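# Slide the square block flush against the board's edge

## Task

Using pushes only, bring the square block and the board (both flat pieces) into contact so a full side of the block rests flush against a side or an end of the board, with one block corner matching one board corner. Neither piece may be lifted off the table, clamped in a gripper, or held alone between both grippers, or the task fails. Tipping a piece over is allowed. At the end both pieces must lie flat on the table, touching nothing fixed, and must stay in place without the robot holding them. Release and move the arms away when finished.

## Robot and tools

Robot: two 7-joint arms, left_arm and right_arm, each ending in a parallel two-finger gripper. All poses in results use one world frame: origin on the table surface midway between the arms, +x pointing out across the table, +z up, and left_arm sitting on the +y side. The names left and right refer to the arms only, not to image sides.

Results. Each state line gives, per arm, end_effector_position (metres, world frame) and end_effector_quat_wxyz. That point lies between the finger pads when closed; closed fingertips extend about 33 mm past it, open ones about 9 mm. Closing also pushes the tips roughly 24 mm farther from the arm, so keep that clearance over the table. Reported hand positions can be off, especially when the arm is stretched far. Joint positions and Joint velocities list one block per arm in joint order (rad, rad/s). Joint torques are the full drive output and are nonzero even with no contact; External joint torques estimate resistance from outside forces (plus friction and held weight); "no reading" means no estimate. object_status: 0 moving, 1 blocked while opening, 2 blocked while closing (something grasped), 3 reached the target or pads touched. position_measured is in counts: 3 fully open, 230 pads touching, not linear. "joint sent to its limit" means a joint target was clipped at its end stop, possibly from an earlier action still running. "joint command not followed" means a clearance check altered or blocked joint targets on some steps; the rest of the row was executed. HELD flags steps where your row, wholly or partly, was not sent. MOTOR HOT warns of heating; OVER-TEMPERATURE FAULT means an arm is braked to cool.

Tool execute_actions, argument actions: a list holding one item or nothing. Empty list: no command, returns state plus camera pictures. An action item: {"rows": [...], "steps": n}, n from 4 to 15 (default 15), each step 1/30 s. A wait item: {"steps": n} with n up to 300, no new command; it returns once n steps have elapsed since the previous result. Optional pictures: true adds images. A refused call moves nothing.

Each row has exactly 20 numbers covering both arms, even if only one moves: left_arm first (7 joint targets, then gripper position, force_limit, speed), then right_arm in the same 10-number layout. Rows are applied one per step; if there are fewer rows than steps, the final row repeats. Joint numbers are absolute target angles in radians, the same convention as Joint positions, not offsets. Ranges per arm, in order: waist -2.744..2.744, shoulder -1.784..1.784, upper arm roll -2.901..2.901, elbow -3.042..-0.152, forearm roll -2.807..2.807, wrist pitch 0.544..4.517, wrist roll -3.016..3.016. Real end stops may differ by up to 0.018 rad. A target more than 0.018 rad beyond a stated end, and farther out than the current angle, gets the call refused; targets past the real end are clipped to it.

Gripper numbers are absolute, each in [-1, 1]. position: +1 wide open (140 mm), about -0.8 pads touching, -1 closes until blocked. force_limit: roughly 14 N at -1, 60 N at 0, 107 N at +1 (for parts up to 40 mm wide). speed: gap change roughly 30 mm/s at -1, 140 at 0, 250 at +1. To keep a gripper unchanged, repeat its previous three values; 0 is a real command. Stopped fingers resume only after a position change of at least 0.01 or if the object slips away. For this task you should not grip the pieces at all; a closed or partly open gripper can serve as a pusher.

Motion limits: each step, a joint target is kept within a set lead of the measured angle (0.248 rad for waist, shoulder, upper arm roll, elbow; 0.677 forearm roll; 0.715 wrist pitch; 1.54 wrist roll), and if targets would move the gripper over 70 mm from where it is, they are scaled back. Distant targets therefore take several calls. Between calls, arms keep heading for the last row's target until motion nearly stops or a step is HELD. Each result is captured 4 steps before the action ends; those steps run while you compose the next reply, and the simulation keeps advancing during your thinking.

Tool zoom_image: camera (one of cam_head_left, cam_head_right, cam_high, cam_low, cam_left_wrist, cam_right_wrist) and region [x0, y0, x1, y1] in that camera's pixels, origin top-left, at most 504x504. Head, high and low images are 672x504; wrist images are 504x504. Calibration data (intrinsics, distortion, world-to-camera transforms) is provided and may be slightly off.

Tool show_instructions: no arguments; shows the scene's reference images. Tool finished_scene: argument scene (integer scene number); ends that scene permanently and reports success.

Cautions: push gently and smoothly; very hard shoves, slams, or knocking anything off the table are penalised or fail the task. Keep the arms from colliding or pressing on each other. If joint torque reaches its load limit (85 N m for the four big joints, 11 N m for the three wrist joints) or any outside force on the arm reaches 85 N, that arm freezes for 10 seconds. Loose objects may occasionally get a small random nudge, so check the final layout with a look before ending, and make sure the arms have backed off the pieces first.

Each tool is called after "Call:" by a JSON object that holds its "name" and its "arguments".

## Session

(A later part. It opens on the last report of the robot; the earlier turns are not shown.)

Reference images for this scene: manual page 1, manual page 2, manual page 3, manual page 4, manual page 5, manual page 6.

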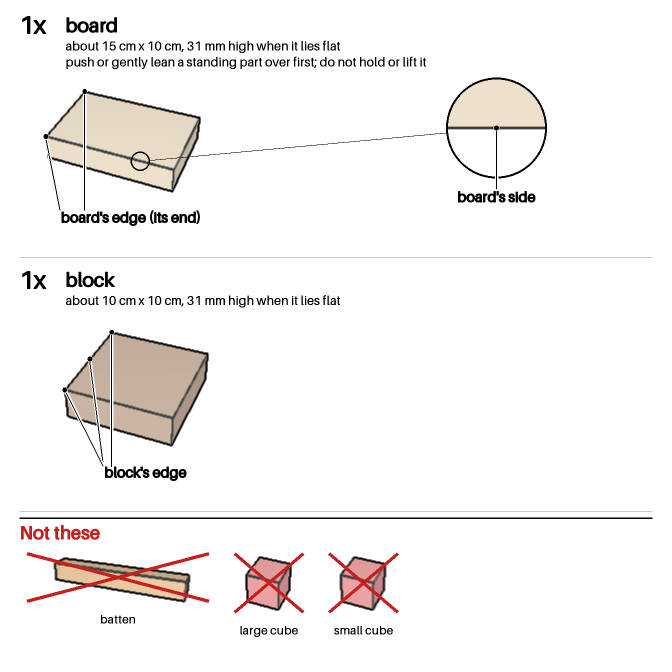

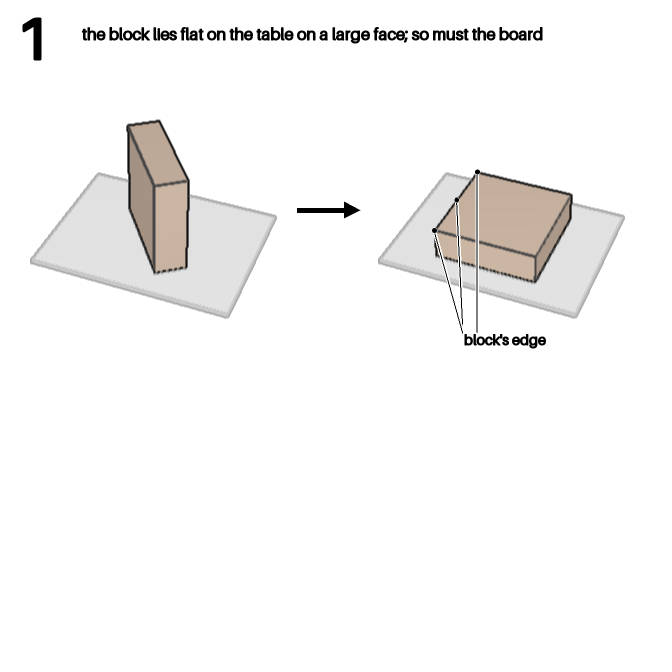

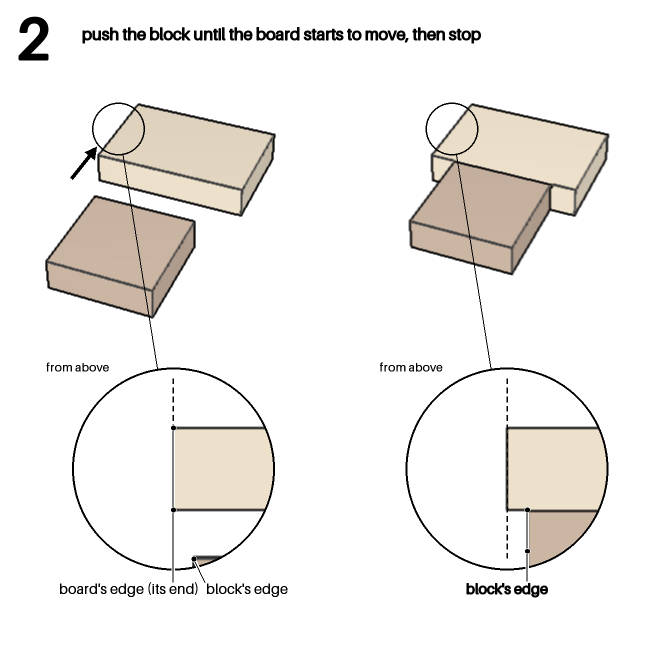

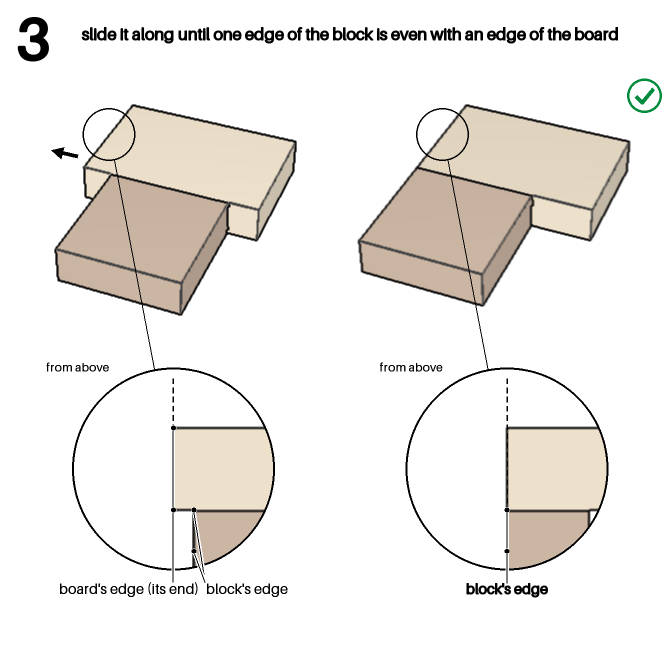

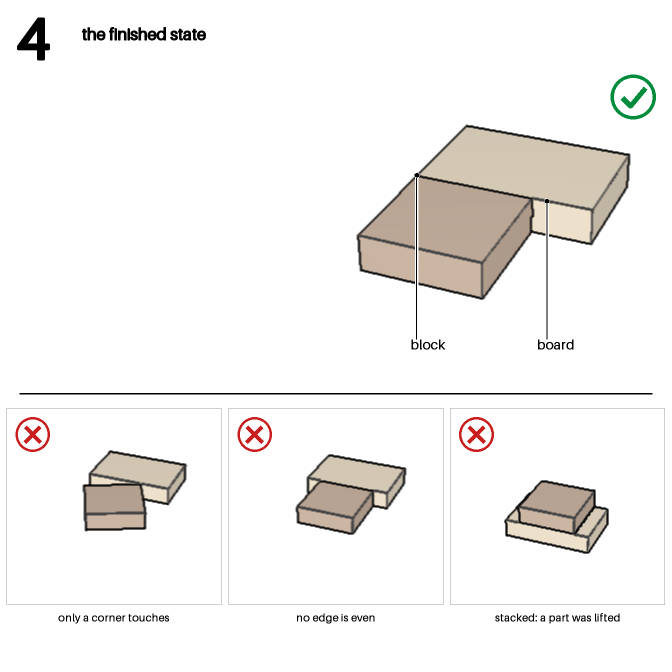

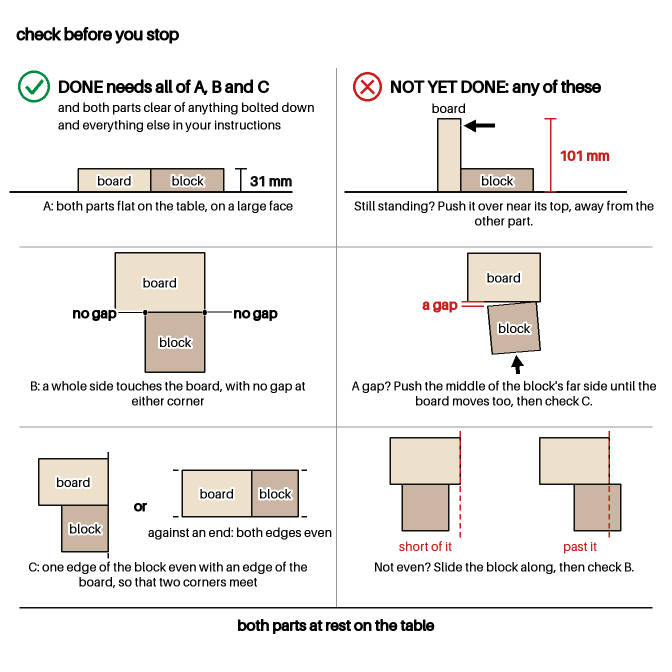

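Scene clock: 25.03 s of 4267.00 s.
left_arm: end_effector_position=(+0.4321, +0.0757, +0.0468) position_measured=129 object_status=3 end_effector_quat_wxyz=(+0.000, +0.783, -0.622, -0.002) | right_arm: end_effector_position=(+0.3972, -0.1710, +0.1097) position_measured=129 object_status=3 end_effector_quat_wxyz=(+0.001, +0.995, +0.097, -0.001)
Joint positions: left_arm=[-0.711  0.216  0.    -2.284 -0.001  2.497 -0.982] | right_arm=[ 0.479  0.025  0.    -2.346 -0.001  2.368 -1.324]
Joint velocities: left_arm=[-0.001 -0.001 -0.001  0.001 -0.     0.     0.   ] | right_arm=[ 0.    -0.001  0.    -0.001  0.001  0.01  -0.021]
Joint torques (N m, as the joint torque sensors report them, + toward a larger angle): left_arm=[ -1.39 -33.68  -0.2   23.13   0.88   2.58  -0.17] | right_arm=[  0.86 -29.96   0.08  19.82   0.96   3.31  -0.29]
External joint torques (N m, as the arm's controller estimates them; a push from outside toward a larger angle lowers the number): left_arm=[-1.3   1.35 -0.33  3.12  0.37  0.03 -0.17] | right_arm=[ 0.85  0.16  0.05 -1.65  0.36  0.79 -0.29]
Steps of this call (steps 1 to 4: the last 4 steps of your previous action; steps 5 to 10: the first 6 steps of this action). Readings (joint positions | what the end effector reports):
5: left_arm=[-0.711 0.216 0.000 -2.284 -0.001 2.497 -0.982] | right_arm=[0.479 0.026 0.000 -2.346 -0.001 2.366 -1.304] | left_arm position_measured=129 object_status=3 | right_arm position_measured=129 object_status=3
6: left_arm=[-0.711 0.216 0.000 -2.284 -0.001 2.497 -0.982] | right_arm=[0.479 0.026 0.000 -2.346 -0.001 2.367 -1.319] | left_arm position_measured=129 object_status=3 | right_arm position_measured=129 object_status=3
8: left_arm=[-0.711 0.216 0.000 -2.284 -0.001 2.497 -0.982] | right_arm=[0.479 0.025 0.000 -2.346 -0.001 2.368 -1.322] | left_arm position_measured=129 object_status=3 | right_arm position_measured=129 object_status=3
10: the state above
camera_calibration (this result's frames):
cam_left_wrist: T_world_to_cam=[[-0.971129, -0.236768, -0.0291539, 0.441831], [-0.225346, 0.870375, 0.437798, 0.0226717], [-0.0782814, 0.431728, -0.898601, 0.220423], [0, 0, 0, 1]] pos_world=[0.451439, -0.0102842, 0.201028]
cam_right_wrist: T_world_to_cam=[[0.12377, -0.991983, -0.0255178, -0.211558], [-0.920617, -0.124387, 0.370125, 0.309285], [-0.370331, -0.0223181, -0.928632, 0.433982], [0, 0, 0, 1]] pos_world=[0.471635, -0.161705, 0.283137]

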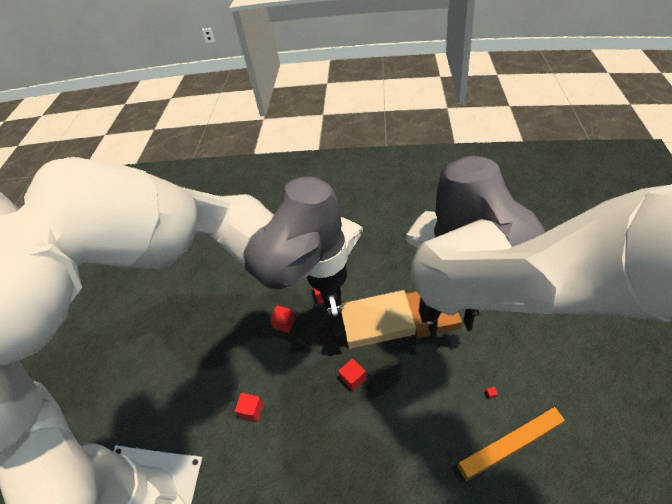

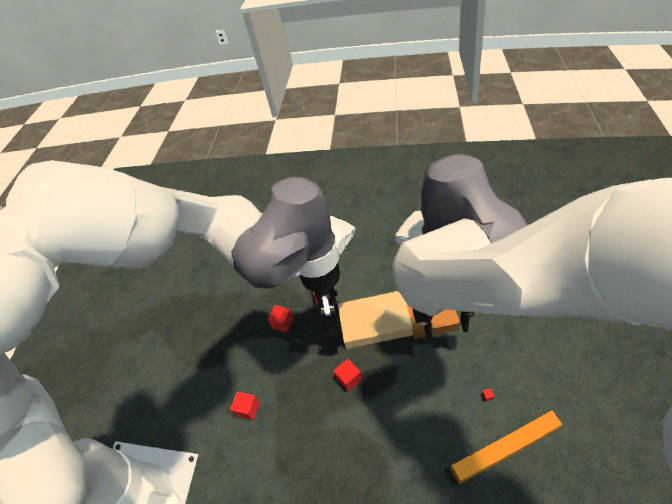

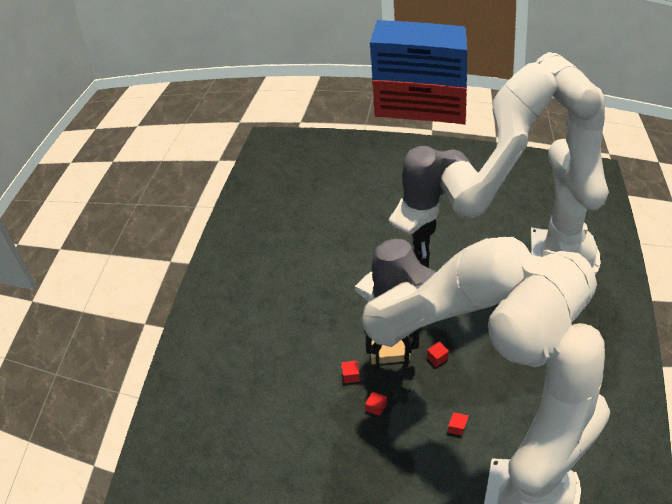

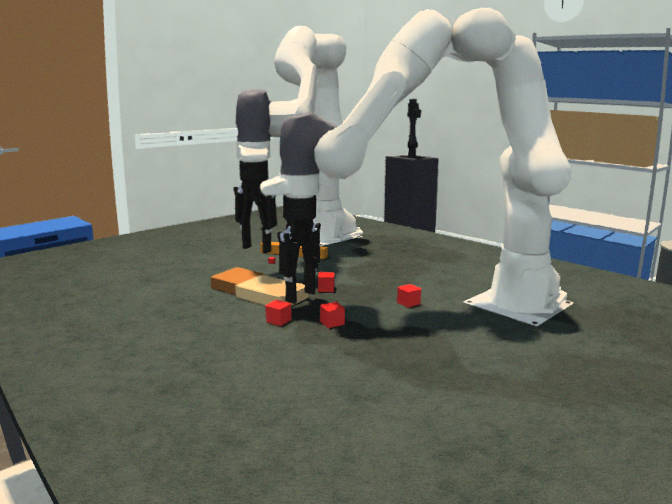

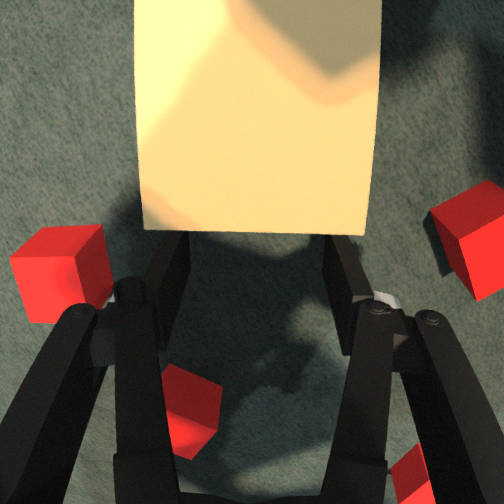

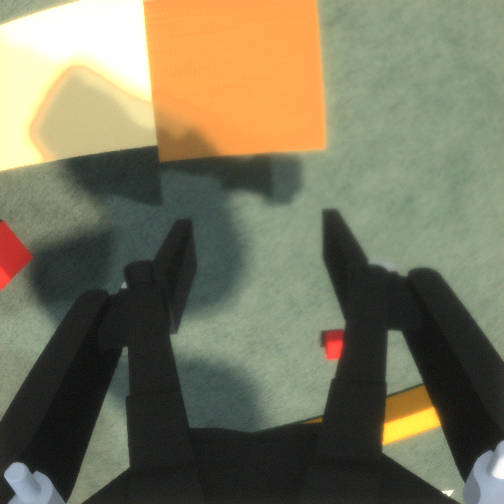

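Call:
{"name": "execute_actions", "arguments": {"actions": []}}

Scene clock: 25.70 s of 4267.00 s.
left_arm: end_effector_position=(+0.4321, +0.0757, +0.0468) position_measured=129 object_status=3 end_effector_quat_wxyz=(+0.000, +0.783, -0.622, -0.002) | right_arm: end_effector_position=(+0.3976, -0.1709, +0.1098) position_measured=129 object_status=3 end_effector_quat_wxyz=(+0.001, +0.995, +0.100, -0.001)
Joint positions: left_arm=[-0.711  0.216  0.    -2.284 -0.001  2.497 -0.982] | right_arm=[ 0.479  0.025  0.    -2.346 -0.001  2.37  -1.329]
Joint velocities: left_arm=[ 0.001  0.001  0.     0.001  0.002  0.    -0.   ] | right_arm=[-0.002 -0.002  0.001 -0.     0.     0.001 -0.004]
Joint torques (N m, as the joint torque sensors report them, + toward a larger angle): left_arm=[ -1.21 -33.69  -0.15  22.61   0.85   2.58  -0.12] | right_arm=[  0.74 -30.24   0.35  20.1    0.91   3.3   -0.22]
External joint torques (N m, as the arm's controller estimates them; a push from outside toward a larger angle lowers the number): left_arm=[-1.27  1.16 -0.41  2.73  0.35  0.06 -0.12] | right_arm=[ 0.79 -0.11  0.38 -1.34  0.31  0.78 -0.22]
Kept back: nothing.
Steps of this call (steps 1 to 4: the last 4 steps of your previous action; steps 5 to 15: the robot went on to your last target; steps 16 to 20: nothing new was sent). Readings (joint positions | what the end effector reports):
1: left_arm=[-0.711 0.216 0.000 -2.284 -0.001 2.497 -0.982] | right_arm=[0.479 0.025 0.000 -2.346 -0.001 2.369 -1.325] | left_arm position_measured=129 object_status=3 | right_arm position_measured=129 object_status=3
2: left_arm=[-0.711 0.216 0.000 -2.284 -0.001 2.497 -0.982] | right_arm=[0.479 0.025 0.000 -2.346 -0.001 2.369 -1.325] | left_arm position_measured=129 object_status=3 | right_arm position_measured=129 object_status=3
4: left_arm=[-0.711 0.216 0.000 -2.284 -0.001 2.497 -0.982] | right_arm=[0.479 0.025 0.000 -2.346 -0.001 2.369 -1.326] | left_arm position_measured=129 object_status=3 | right_arm position_measured=129 object_status=3
8: left_arm=[-0.711 0.216 0.000 -2.284 -0.001 2.497 -0.982] | right_arm=[0.479 0.025 0.000 -2.346 -0.001 2.370 -1.328] | left_arm position_measured=129 object_status=3 | right_arm position_measured=129 object_status=3
20: the state above
All arms were judged still, so your last target was given up. Only a new action makes them travel on or press farther. Fingers that are still opening or closing keep moving.
camera_calibration (this result's frames):
cam_left_wrist: T_world_to_cam=[[-0.97113, -0.236763, -0.0291455, 0.441831], [-0.225334, 0.870352, 0.437848, 0.0226671], [-0.0782993, 0.431775, -0.898576, 0.220427], [0, 0, 0, 1]] pos_world=[0.451442, -0.0102942, 0.201023]
cam_right_wrist: T_world_to_cam=[[0.129342, -0.991261, -0.0259317, -0.213482], [-0.920338, -0.12974, 0.368979, 0.308681], [-0.369119, -0.0238584, -0.929076, 0.433493], [0, 0, 0, 1]] pos_world=[0.471714, -0.161226, 0.283315]

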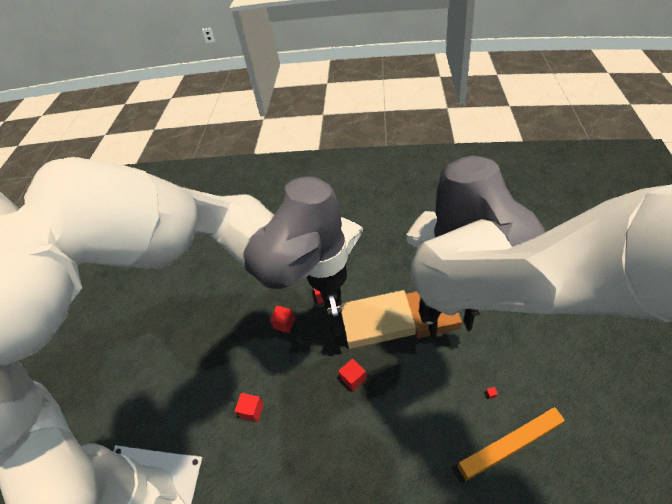

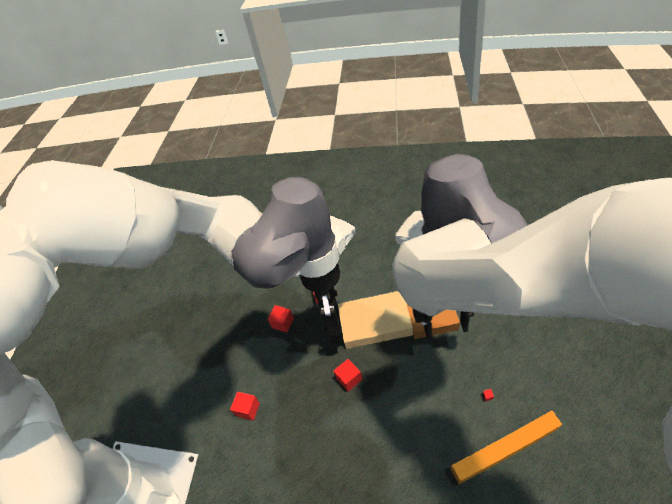

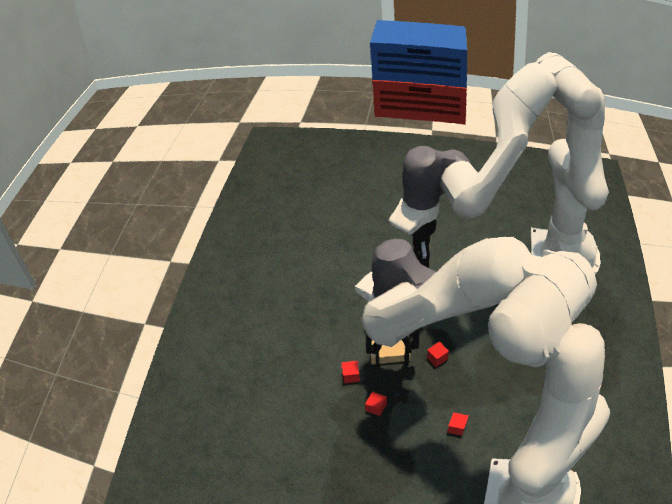

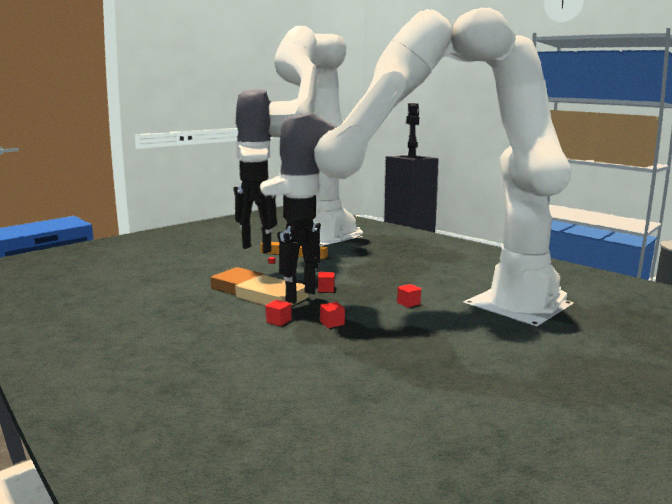

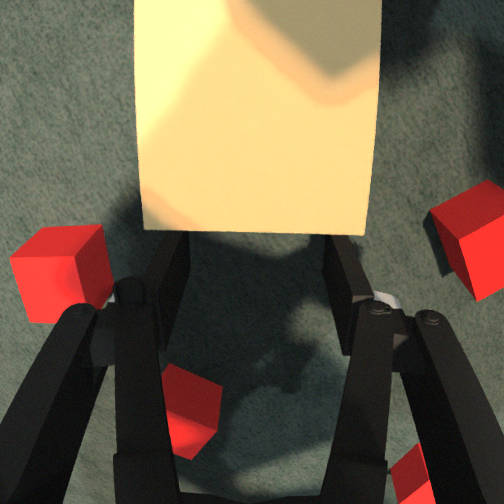

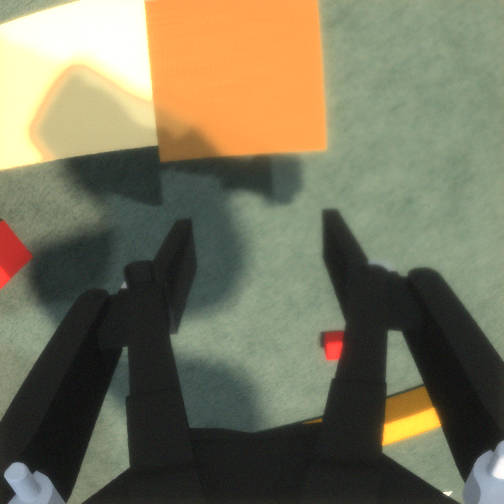

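Call:
{"name": "zoom_image", "arguments": {"camera": "cam_right_wrist", "region": [100, 80, 220, 200]}}

Region (100, 80, 220, 200) of cam_right_wrist's 504x504 image, scaled by 4.200, with more detail than that image has.

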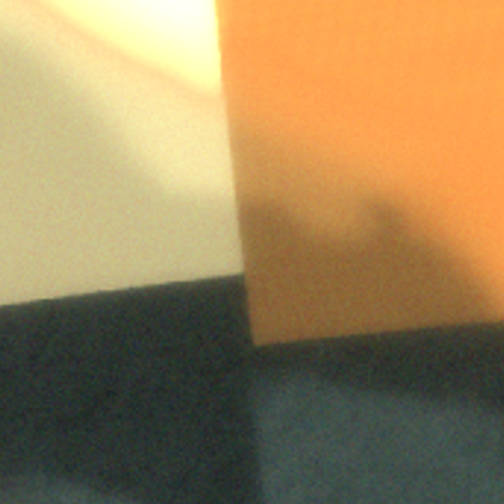

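Call:
{"name": "execute_actions", "arguments": {"actions": [{"rows":[
[-0.710,0.215,0,-2.286,0,2.500,-0.978,0,0,0, 0.481,0.030,0,-2.345,0,2.395,-1.322,0,0,0],
[-0.708,0.212,0,-2.289,0,2.502,-0.975,0,0,0, 0.482,0.039,0,-2.344,0,2.415,-1.320,0,0,0],
[-0.707,0.210,0,-2.292,0,2.503,-0.974,0,0,0, 0.483,0.053,0,-2.343,0,2.435,-1.318,0,0,0],
[-0.706,0.208,0,-2.295,0,2.504,-0.974,0,0,0, 0.484,0.070,0,-2.342,0,2.455,-1.317,0,0,0],
[-0.705,0.207,0,-2.297,0,2.504,-0.974,0,0,0, 0.485,0.089,0,-2.340,0,2.474,-1.316,0,0,0],
[-0.705,0.206,0,-2.298,0,2.504,-0.974,0,0,0, 0.486,0.108,0,-2.338,0,2.491,-1.316,0,0,0],
[-0.705,0.206,0,-2.298,0,2.504,-0.974,0,0,0, 0.487,0.126,0,-2.337,0,2.504,-1.316,0,0,0],
[-0.705,0.206,0,-2.298,0,2.504,-0.974,0,0,0, 0.487,0.143,0,-2.335,0,2.513,-1.316,0,0,0],
[-0.705,0.206,0,-2.298,0,2.504,-0.974,0,0,0, 0.488,0.157,0,-2.334,0,2.518,-1.316,0,0,0],
[-0.705,0.206,0,-2.298,0,2.504,-0.974,0,0,0, 0.488,0.168,0,-2.333,0,2.520,-1.316,0,0,0],
[-0.705,0.206,0,-2.298,0,2.504,-0.974,0,0,0, 0.489,0.176,0,-2.332,0,2.519,-1.317,0,0,0],
[-0.705,0.206,0,-2.298,0,2.504,-0.974,0,0,0, 0.489,0.181,0,-2.332,0,2.517,-1.317,0,0,0]
],"steps":15}]}}

Call:
{"name": "execute_actions", "arguments": {"actions": [{"steps":6}], "pictures": true}}

Scene clock: 27.30 s of 4267.00 s.
left_arm: end_effector_position=(+0.4312, +0.0800, +0.0466) position_measured=129 object_status=3 end_effector_quat_wxyz=(+0.000, +0.783, -0.621, -0.002) | right_arm: end_effector_position=(+0.4046, -0.1639, +0.0592) position_measured=129 object_status=3 end_effector_quat_wxyz=(+0.002, +0.995, +0.100, -0.003)
Joint positions: left_arm=[-0.706  0.209  0.    -2.296 -0.001  2.5   -0.98 ] | right_arm=[ 0.486  0.151  0.    -2.337 -0.001  2.48  -1.324]
Joint velocities: left_arm=[ 0.001 -0.005 -0.001 -0.004 -0.     0.004  0.003] | right_arm=[ 0.016  0.396 -0.001 -0.     0.     0.195  0.008]
Joint torques (N m, as the joint torque sensors report them, + toward a larger angle): left_arm=[  1.1  -35.95  -0.3   19.47   0.81   2.86   0.29] | right_arm=[  1.68 -36.44   0.7   23.19   0.84   3.67   0.17]
External joint torques (N m, as the arm's controller estimates them; a push from outside toward a larger angle lowers the number): left_arm=[ 1.14 -1.25 -0.44 -0.51  0.31  0.32  0.29] | right_arm=[1.76 1.52 0.53 1.65 0.31 0.82 0.17]
Steps of this call (steps 1 to 37: nothing new was sent; steps 38 to 48: the first 11 steps of this action). Readings (joint positions | what the end effector reports):
38: left_arm=[-0.711 0.216 0.000 -2.284 -0.001 2.497 -0.982] | right_arm=[0.479 0.026 0.000 -2.347 -0.001 2.373 -1.330] | left_arm position_measured=129 object_status=3 | right_arm position_measured=129 object_status=3
39: left_arm=[-0.711 0.216 0.000 -2.285 -0.001 2.497 -0.982] | right_arm=[0.479 0.028 0.000 -2.346 -0.001 2.380 -1.329] | left_arm position_measured=129 object_status=3 | right_arm position_measured=129 object_status=3
41: left_arm=[-0.710 0.214 0.000 -2.288 -0.001 2.498 -0.981] | right_arm=[0.480 0.042 0.000 -2.343 -0.001 2.400 -1.328] | left_arm position_measured=129 object_status=3 | right_arm position_measured=129 object_status=3
45: left_arm=[-0.707 0.209 0.000 -2.295 -0.001 2.500 -0.980] | right_arm=[0.484 0.103 0.000 -2.338 -0.001 2.453 -1.325] | left_arm position_measured=129 object_status=3 | right_arm position_measured=129 object_status=3
48: the state above

Scene clock: 27.50 s of 4267.00 s.
left_arm: end_effector_position=(+0.4312, +0.0800, +0.0467) position_measured=129 object_status=3 end_effector_quat_wxyz=(+0.000, +0.783, -0.622, -0.002) | right_arm: end_effector_position=(+0.4031, -0.1639, +0.0457) position_measured=129 object_status=3 end_effector_quat_wxyz=(+0.003, +0.995, +0.100, -0.007)
Joint positions: left_arm=[-0.706  0.208  0.    -2.296 -0.001  2.501 -0.979] | right_arm=[ 0.487  0.181  0.    -2.337 -0.001  2.502 -1.323]
Joint velocities: left_arm=[ 0.    -0.001 -0.001 -0.    -0.     0.     0.002] | right_arm=[ 0.     0.001 -0.001  0.011  0.001  0.064  0.005]
Joint torques (N m, as the joint torque sensors report them, + toward a larger angle): left_arm=[  1.39 -36.27  -0.3   19.45   0.83   2.92   0.37] | right_arm=[  1.51 -32.56   0.81  21.42   0.73   3.31   0.15]
External joint torques (N m, as the arm's controller estimates them; a push from outside toward a larger angle lowers the number): left_arm=[ 1.43 -1.7  -0.47 -0.41  0.32  0.39  0.37] | right_arm=[1.63 1.89 0.75 1.24 0.21 0.73 0.15]
Kept back: nothing.
Steps of this call (steps 1 to 4: the last 4 steps of your previous action; steps 5 to 6: the robot went on to your last target). Readings (joint positions | what the end effector reports):
1: left_arm=[-0.706 0.209 0.000 -2.296 -0.001 2.500 -0.980] | right_arm=[0.486 0.163 0.000 -2.337 -0.001 2.486 -1.324] | left_arm position_measured=129 object_status=3 | right_arm position_measured=129 object_status=3
2: left_arm=[-0.706 0.209 0.000 -2.296 -0.001 2.500 -0.980] | right_arm=[0.487 0.171 0.000 -2.337 -0.001 2.490 -1.324] | left_arm position_measured=129 object_status=3 | right_arm position_measured=129 object_status=3
4: left_arm=[-0.706 0.208 0.000 -2.296 -0.001 2.501 -0.979] | right_arm=[0.487 0.180 0.000 -2.337 -0.001 2.497 -1.323] | left_arm position_measured=129 object_status=3 | right_arm position_measured=129 object_status=3
6: the state above
camera_calibration (this result's frames):
cam_left_wrist: T_world_to_cam=[[-0.970754, -0.23833, -0.0288896, 0.441933], [-0.226596, 0.869839, 0.438217, 0.0194255], [-0.0793109, 0.431947, -0.898405, 0.218822], [0, 0, 0, 1]] pos_world=[0.450765, -0.00609093, 0.200846]
cam_right_wrist: T_world_to_cam=[[0.130494, -0.991211, -0.0217466, -0.209558], [-0.915436, -0.128883, 0.38127, 0.335924], [-0.380721, -0.0298457, -0.924208, 0.379578], [0, 0, 0, 1]] pos_world=[0.479376, -0.153093, 0.218175]

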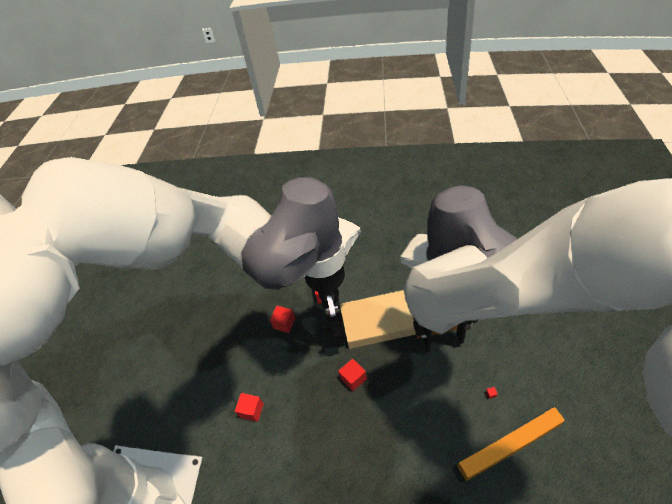

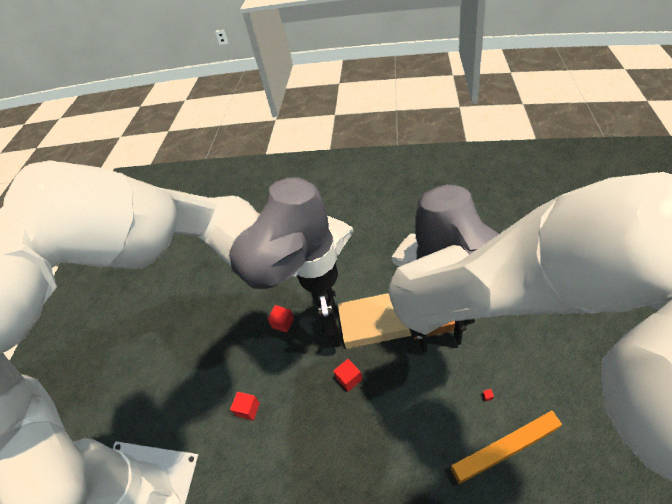

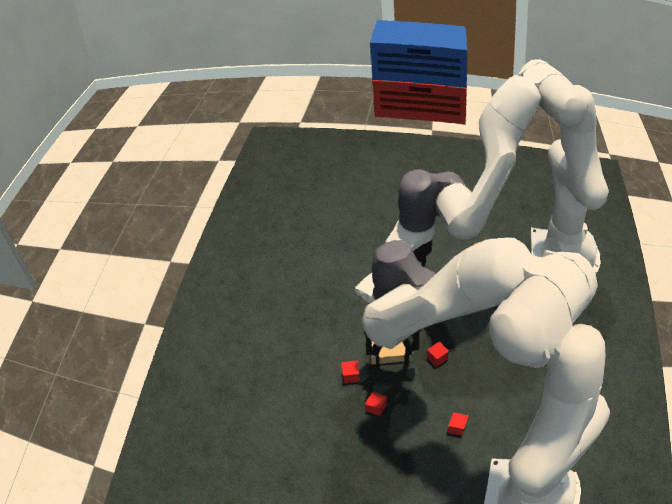

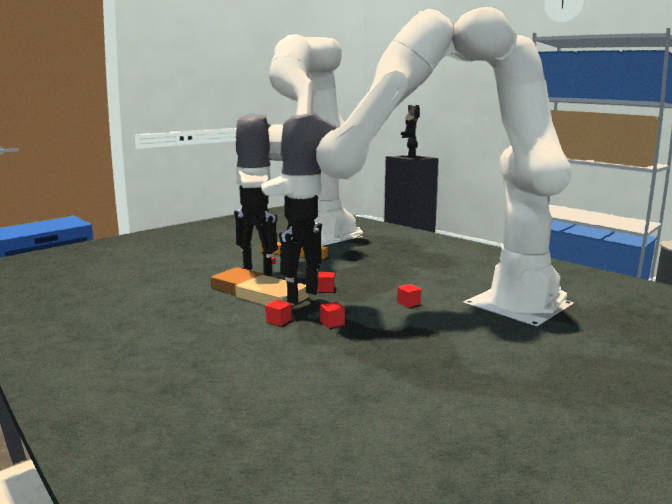

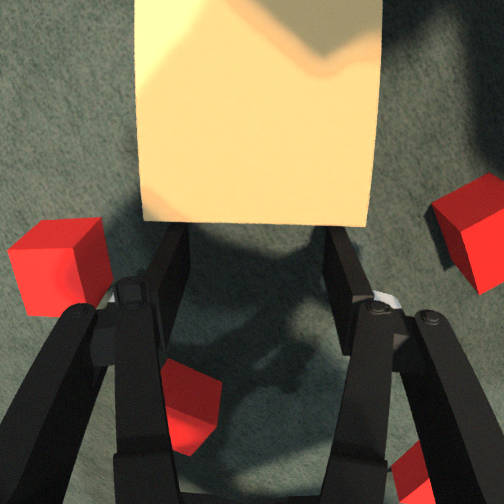

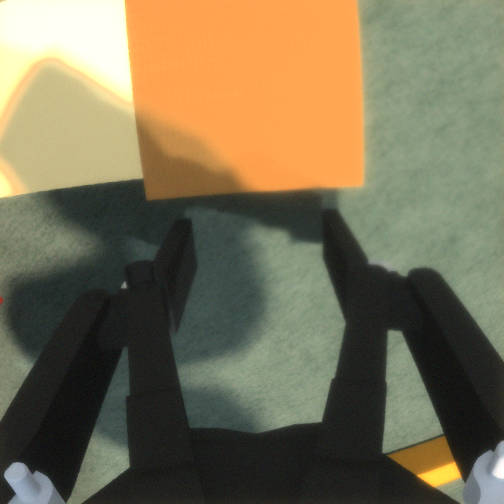

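Call:
{"name": "execute_actions", "arguments": {"actions": [{"rows":[
[-0.705,0.206,0,-2.298,0,2.504,-0.974,0,0,0, 0.486,0.182,0,-2.328,0,2.514,-1.326,0,0,0],
[-0.705,0.206,0,-2.298,0,2.504,-0.974,0,0,0, 0.485,0.185,0,-2.322,0,2.510,-1.328,0,0,0],
[-0.705,0.206,0,-2.298,0,2.504,-0.974,0,0,0, 0.484,0.190,0,-2.315,0,2.505,-1.330,0,0,0],
[-0.705,0.206,0,-2.298,0,2.504,-0.974,0,0,0, 0.483,0.195,0,-2.308,0,2.502,-1.332,0,0,0],
[-0.705,0.206,0,-2.298,0,2.504,-0.974,0,0,0, 0.482,0.200,0,-2.301,0,2.499,-1.333,0,0,0],
[-0.705,0.206,0,-2.298,0,2.504,-0.974,0,0,0, 0.481,0.204,0,-2.295,0,2.497,-1.334,0,0,0],
[-0.705,0.206,0,-2.298,0,2.504,-0.974,0,0,0, 0.480,0.208,0,-2.289,0,2.495,-1.335,0,0,0],
[-0.705,0.206,0,-2.298,0,2.504,-0.974,0,0,0, 0.479,0.212,0,-2.283,0,2.493,-1.335,0,0,0],
[-0.705,0.206,0,-2.298,0,2.504,-0.974,0,0,0, 0.479,0.216,0,-2.278,0,2.491,-1.335,0,0,0],
[-0.705,0.206,0,-2.298,0,2.504,-0.974,0,0,0, 0.478,0.219,0,-2.273,0,2.491,-1.334,0,0,0],
[-0.705,0.206,0,-2.298,0,2.504,-0.974,0,0,0, 0.478,0.221,0,-2.270,0,2.491,-1.334,0,0,0]
],"steps":15}]}}

Call:
{"name": "execute_actions", "arguments": {"actions": [{"steps":8}], "pictures": true}}

Call:
{"name": "zoom_image", "arguments": {"camera": "cam_right_wrist", "region": [80, 150, 220, 290]}}

Scene clock: 28.27 s of 4267.00 s.
left_arm: end_effector_position=(+0.4313, +0.0800, +0.0467) position_measured=129 object_status=3 end_effector_quat_wxyz=(+0.000, +0.783, -0.622, -0.002) | right_arm: end_effector_position=(+0.4238, -0.1575, +0.0494) position_measured=129 object_status=3 end_effector_quat_wxyz=(-0.000, +0.995, +0.099, +0.002)
Joint positions: left_arm=[-0.706  0.208  0.    -2.296 -0.001  2.501 -0.979] | right_arm=[ 0.481  0.213  0.    -2.282 -0.001  2.499 -1.326]
Joint velocities: left_arm=[ 0.    -0.001  0.    -0.001  0.001  0.     0.001] | right_arm=[-0.016  0.088 -0.001  0.128 -0.    -0.034 -0.009]
Joint torques (N m, as the joint torque sensors report them, + toward a larger angle): left_arm=[  1.25 -36.45   0.03  19.45   0.83   2.85   0.29] | right_arm=[ -0.39 -32.38   1.04  22.26   0.75   2.31  -0.16]
External joint torques (N m, as the arm's controller estimates them; a push from outside toward a larger angle lowers the number): left_arm=[ 1.21 -1.89 -0.21 -0.36  0.33  0.33  0.29] | right_arm=[-0.61  3.09  0.67  2.91  0.24 -0.12 -0.16]
Steps of this call (steps 1 to 12: the robot went on to your last target; steps 13 to 23: the first 11 steps of this action). Readings (joint positions | what the end effector reports):
13: left_arm=[-0.706 0.208 0.000 -2.296 -0.001 2.501 -0.979] | right_arm=[0.487 0.181 0.000 -2.334 -0.001 2.512 -1.322] | left_arm position_measured=129 object_status=3 | right_arm position_measured=129 object_status=3
14: left_arm=[-0.706 0.208 0.000 -2.296 -0.001 2.501 -0.979] | right_arm=[0.487 0.182 0.000 -2.332 -0.001 2.512 -1.322] | left_arm position_measured=129 object_status=3 | right_arm position_measured=129 object_status=3
16: left_arm=[-0.706 0.208 0.000 -2.296 -0.001 2.501 -0.979] | right_arm=[0.487 0.187 0.000 -2.322 -0.001 2.510 -1.323] | left_arm position_measured=129 object_status=3 | right_arm position_measured=129 object_status=3
20: left_arm=[-0.706 0.208 0.000 -2.296 -0.001 2.501 -0.979] | right_arm=[0.483 0.202 0.000 -2.298 -0.001 2.504 -1.325] | left_arm position_measured=129 object_status=3 | right_arm position_measured=129 object_status=3
23: the state above

Scene clock: 28.53 s of 4267.00 s.
left_arm: end_effector_position=(+0.4313, +0.0800, +0.0467) position_measured=129 object_status=3 end_effector_quat_wxyz=(+0.000, +0.783, -0.622, -0.002) | right_arm: end_effector_position=(+0.4258, -0.1571, +0.0492) position_measured=129 object_status=3 end_effector_quat_wxyz=(+0.000, +0.995, +0.099, +0.001)
Joint positions: left_arm=[-0.706  0.208  0.    -2.296 -0.001  2.501 -0.979] | right_arm=[ 0.48   0.219  0.    -2.273 -0.001  2.495 -1.328]
Joint velocities: left_arm=[ 0.001  0.     0.     0.     0.     0.001 -0.   ] | right_arm=[ 0.001  0.002  0.     0.005  0.001 -0.005 -0.002]
Joint torques (N m, as the joint torque sensors report them, + toward a larger angle): left_arm=[  1.26 -36.16   0.07  19.66   0.83   2.85   0.33] | right_arm=[ -0.5  -33.25   1.12  21.3    0.71   2.15  -0.22]
External joint torques (N m, as the arm's controller estimates them; a push from outside toward a larger angle lowers the number): left_arm=[ 1.19 -1.65 -0.18 -0.15  0.33  0.33  0.33] | right_arm=[-0.52  1.84  0.89  1.32  0.19 -0.37 -0.22]
Kept back: nothing.
Steps of this call (steps 1 to 4: the last 4 steps of your previous action; steps 5 to 8: the robot went on to your last target). Readings (joint positions | what the end effector reports):
1: left_arm=[-0.706 0.208 0.000 -2.296 -0.001 2.501 -0.979] | right_arm=[0.481 0.215 0.000 -2.279 -0.001 2.498 -1.327] | left_arm position_measured=129 object_status=3 | right_arm position_measured=129 object_status=3
2: left_arm=[-0.706 0.208 0.000 -2.296 -0.001 2.501 -0.979] | right_arm=[0.480 0.217 0.000 -2.277 -0.001 2.497 -1.327] | left_arm position_measured=129 object_status=3 | right_arm position_measured=129 object_status=3
4: left_arm=[-0.706 0.208 0.000 -2.296 -0.001 2.501 -0.979] | right_arm=[0.480 0.218 0.000 -2.275 -0.001 2.496 -1.327] | left_arm position_measured=129 object_status=3 | right_arm position_measured=129 object_status=3
8: the state above
camera_calibration (this result's frames):
cam_left_wrist: T_world_to_cam=[[-0.970893, -0.237749, -0.0290181, 0.441993], [-0.226146, 0.870048, 0.438035, 0.0192247], [-0.0788952, 0.431847, -0.89849, 0.218685], [0, 0, 0, 1]] pos_world=[0.450728, -0.00608153, 0.200891]
cam_right_wrist: T_world_to_cam=[[0.128672, -0.99131, -0.0273366, -0.204701], [-0.921792, -0.129723, 0.365336, 0.359621], [-0.365708, -0.0218098, -0.930474, 0.386889], [0, 0, 0, 1]] pos_world=[0.499323, -0.147833, 0.223012]

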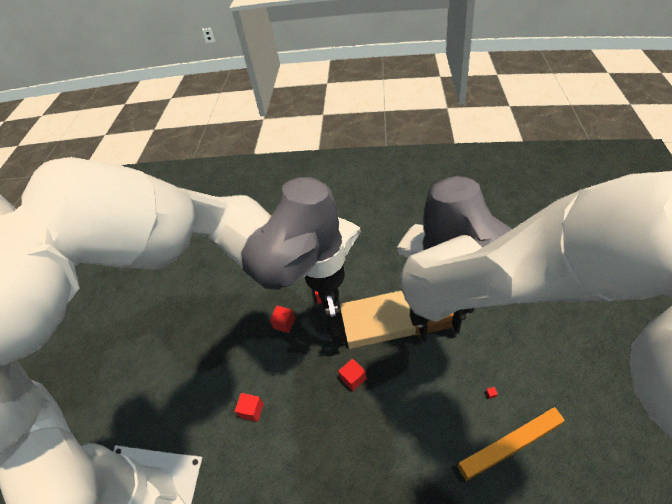

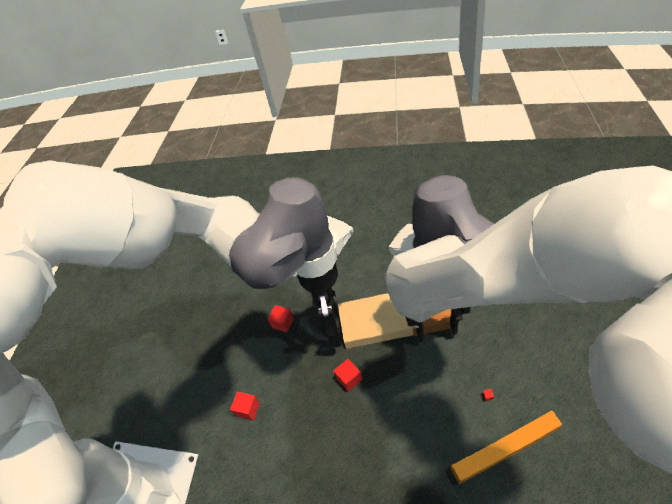

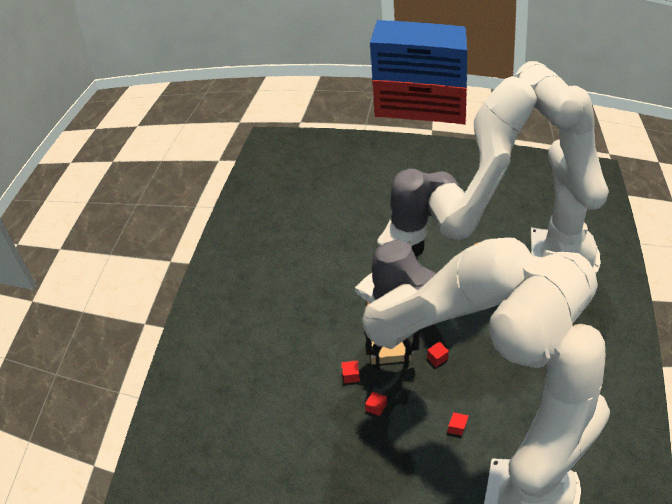

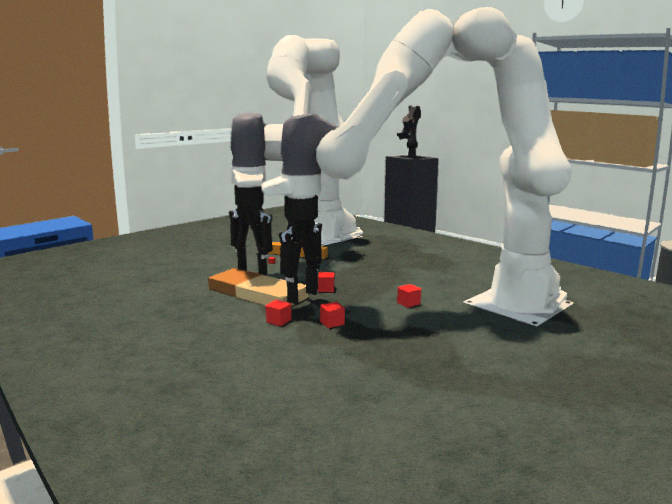

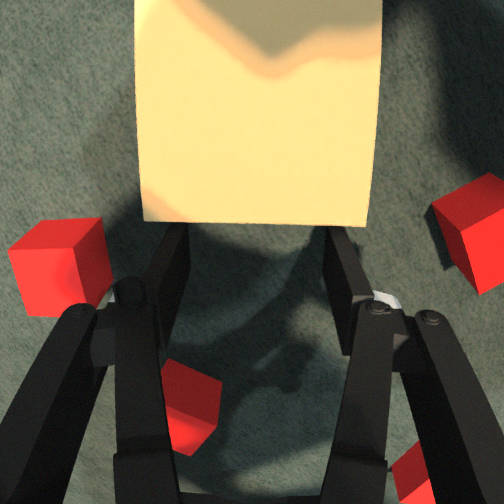

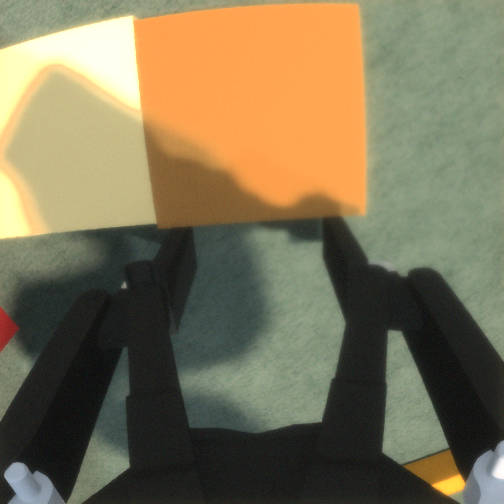

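Region (80, 150, 220, 290) of cam_right_wrist's 504x504 image, scaled by 3.600, with more detail than that image has.

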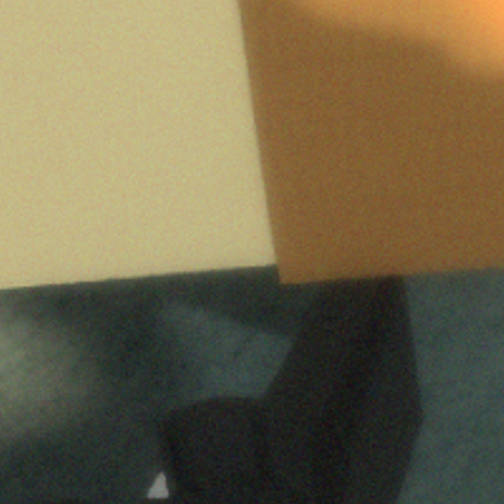

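Call:
{"name": "zoom_image", "arguments": {"camera": "cam_right_wrist", "region": [80, 0, 220, 140]}}

Region (80, 0, 220, 140) of cam_right_wrist's 504x504 image, scaled by 3.600, with more detail than that image has.

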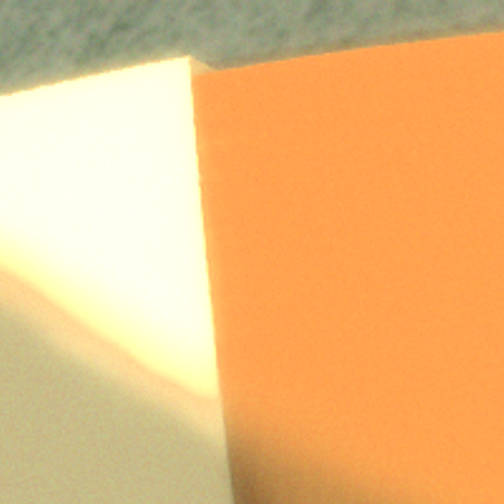

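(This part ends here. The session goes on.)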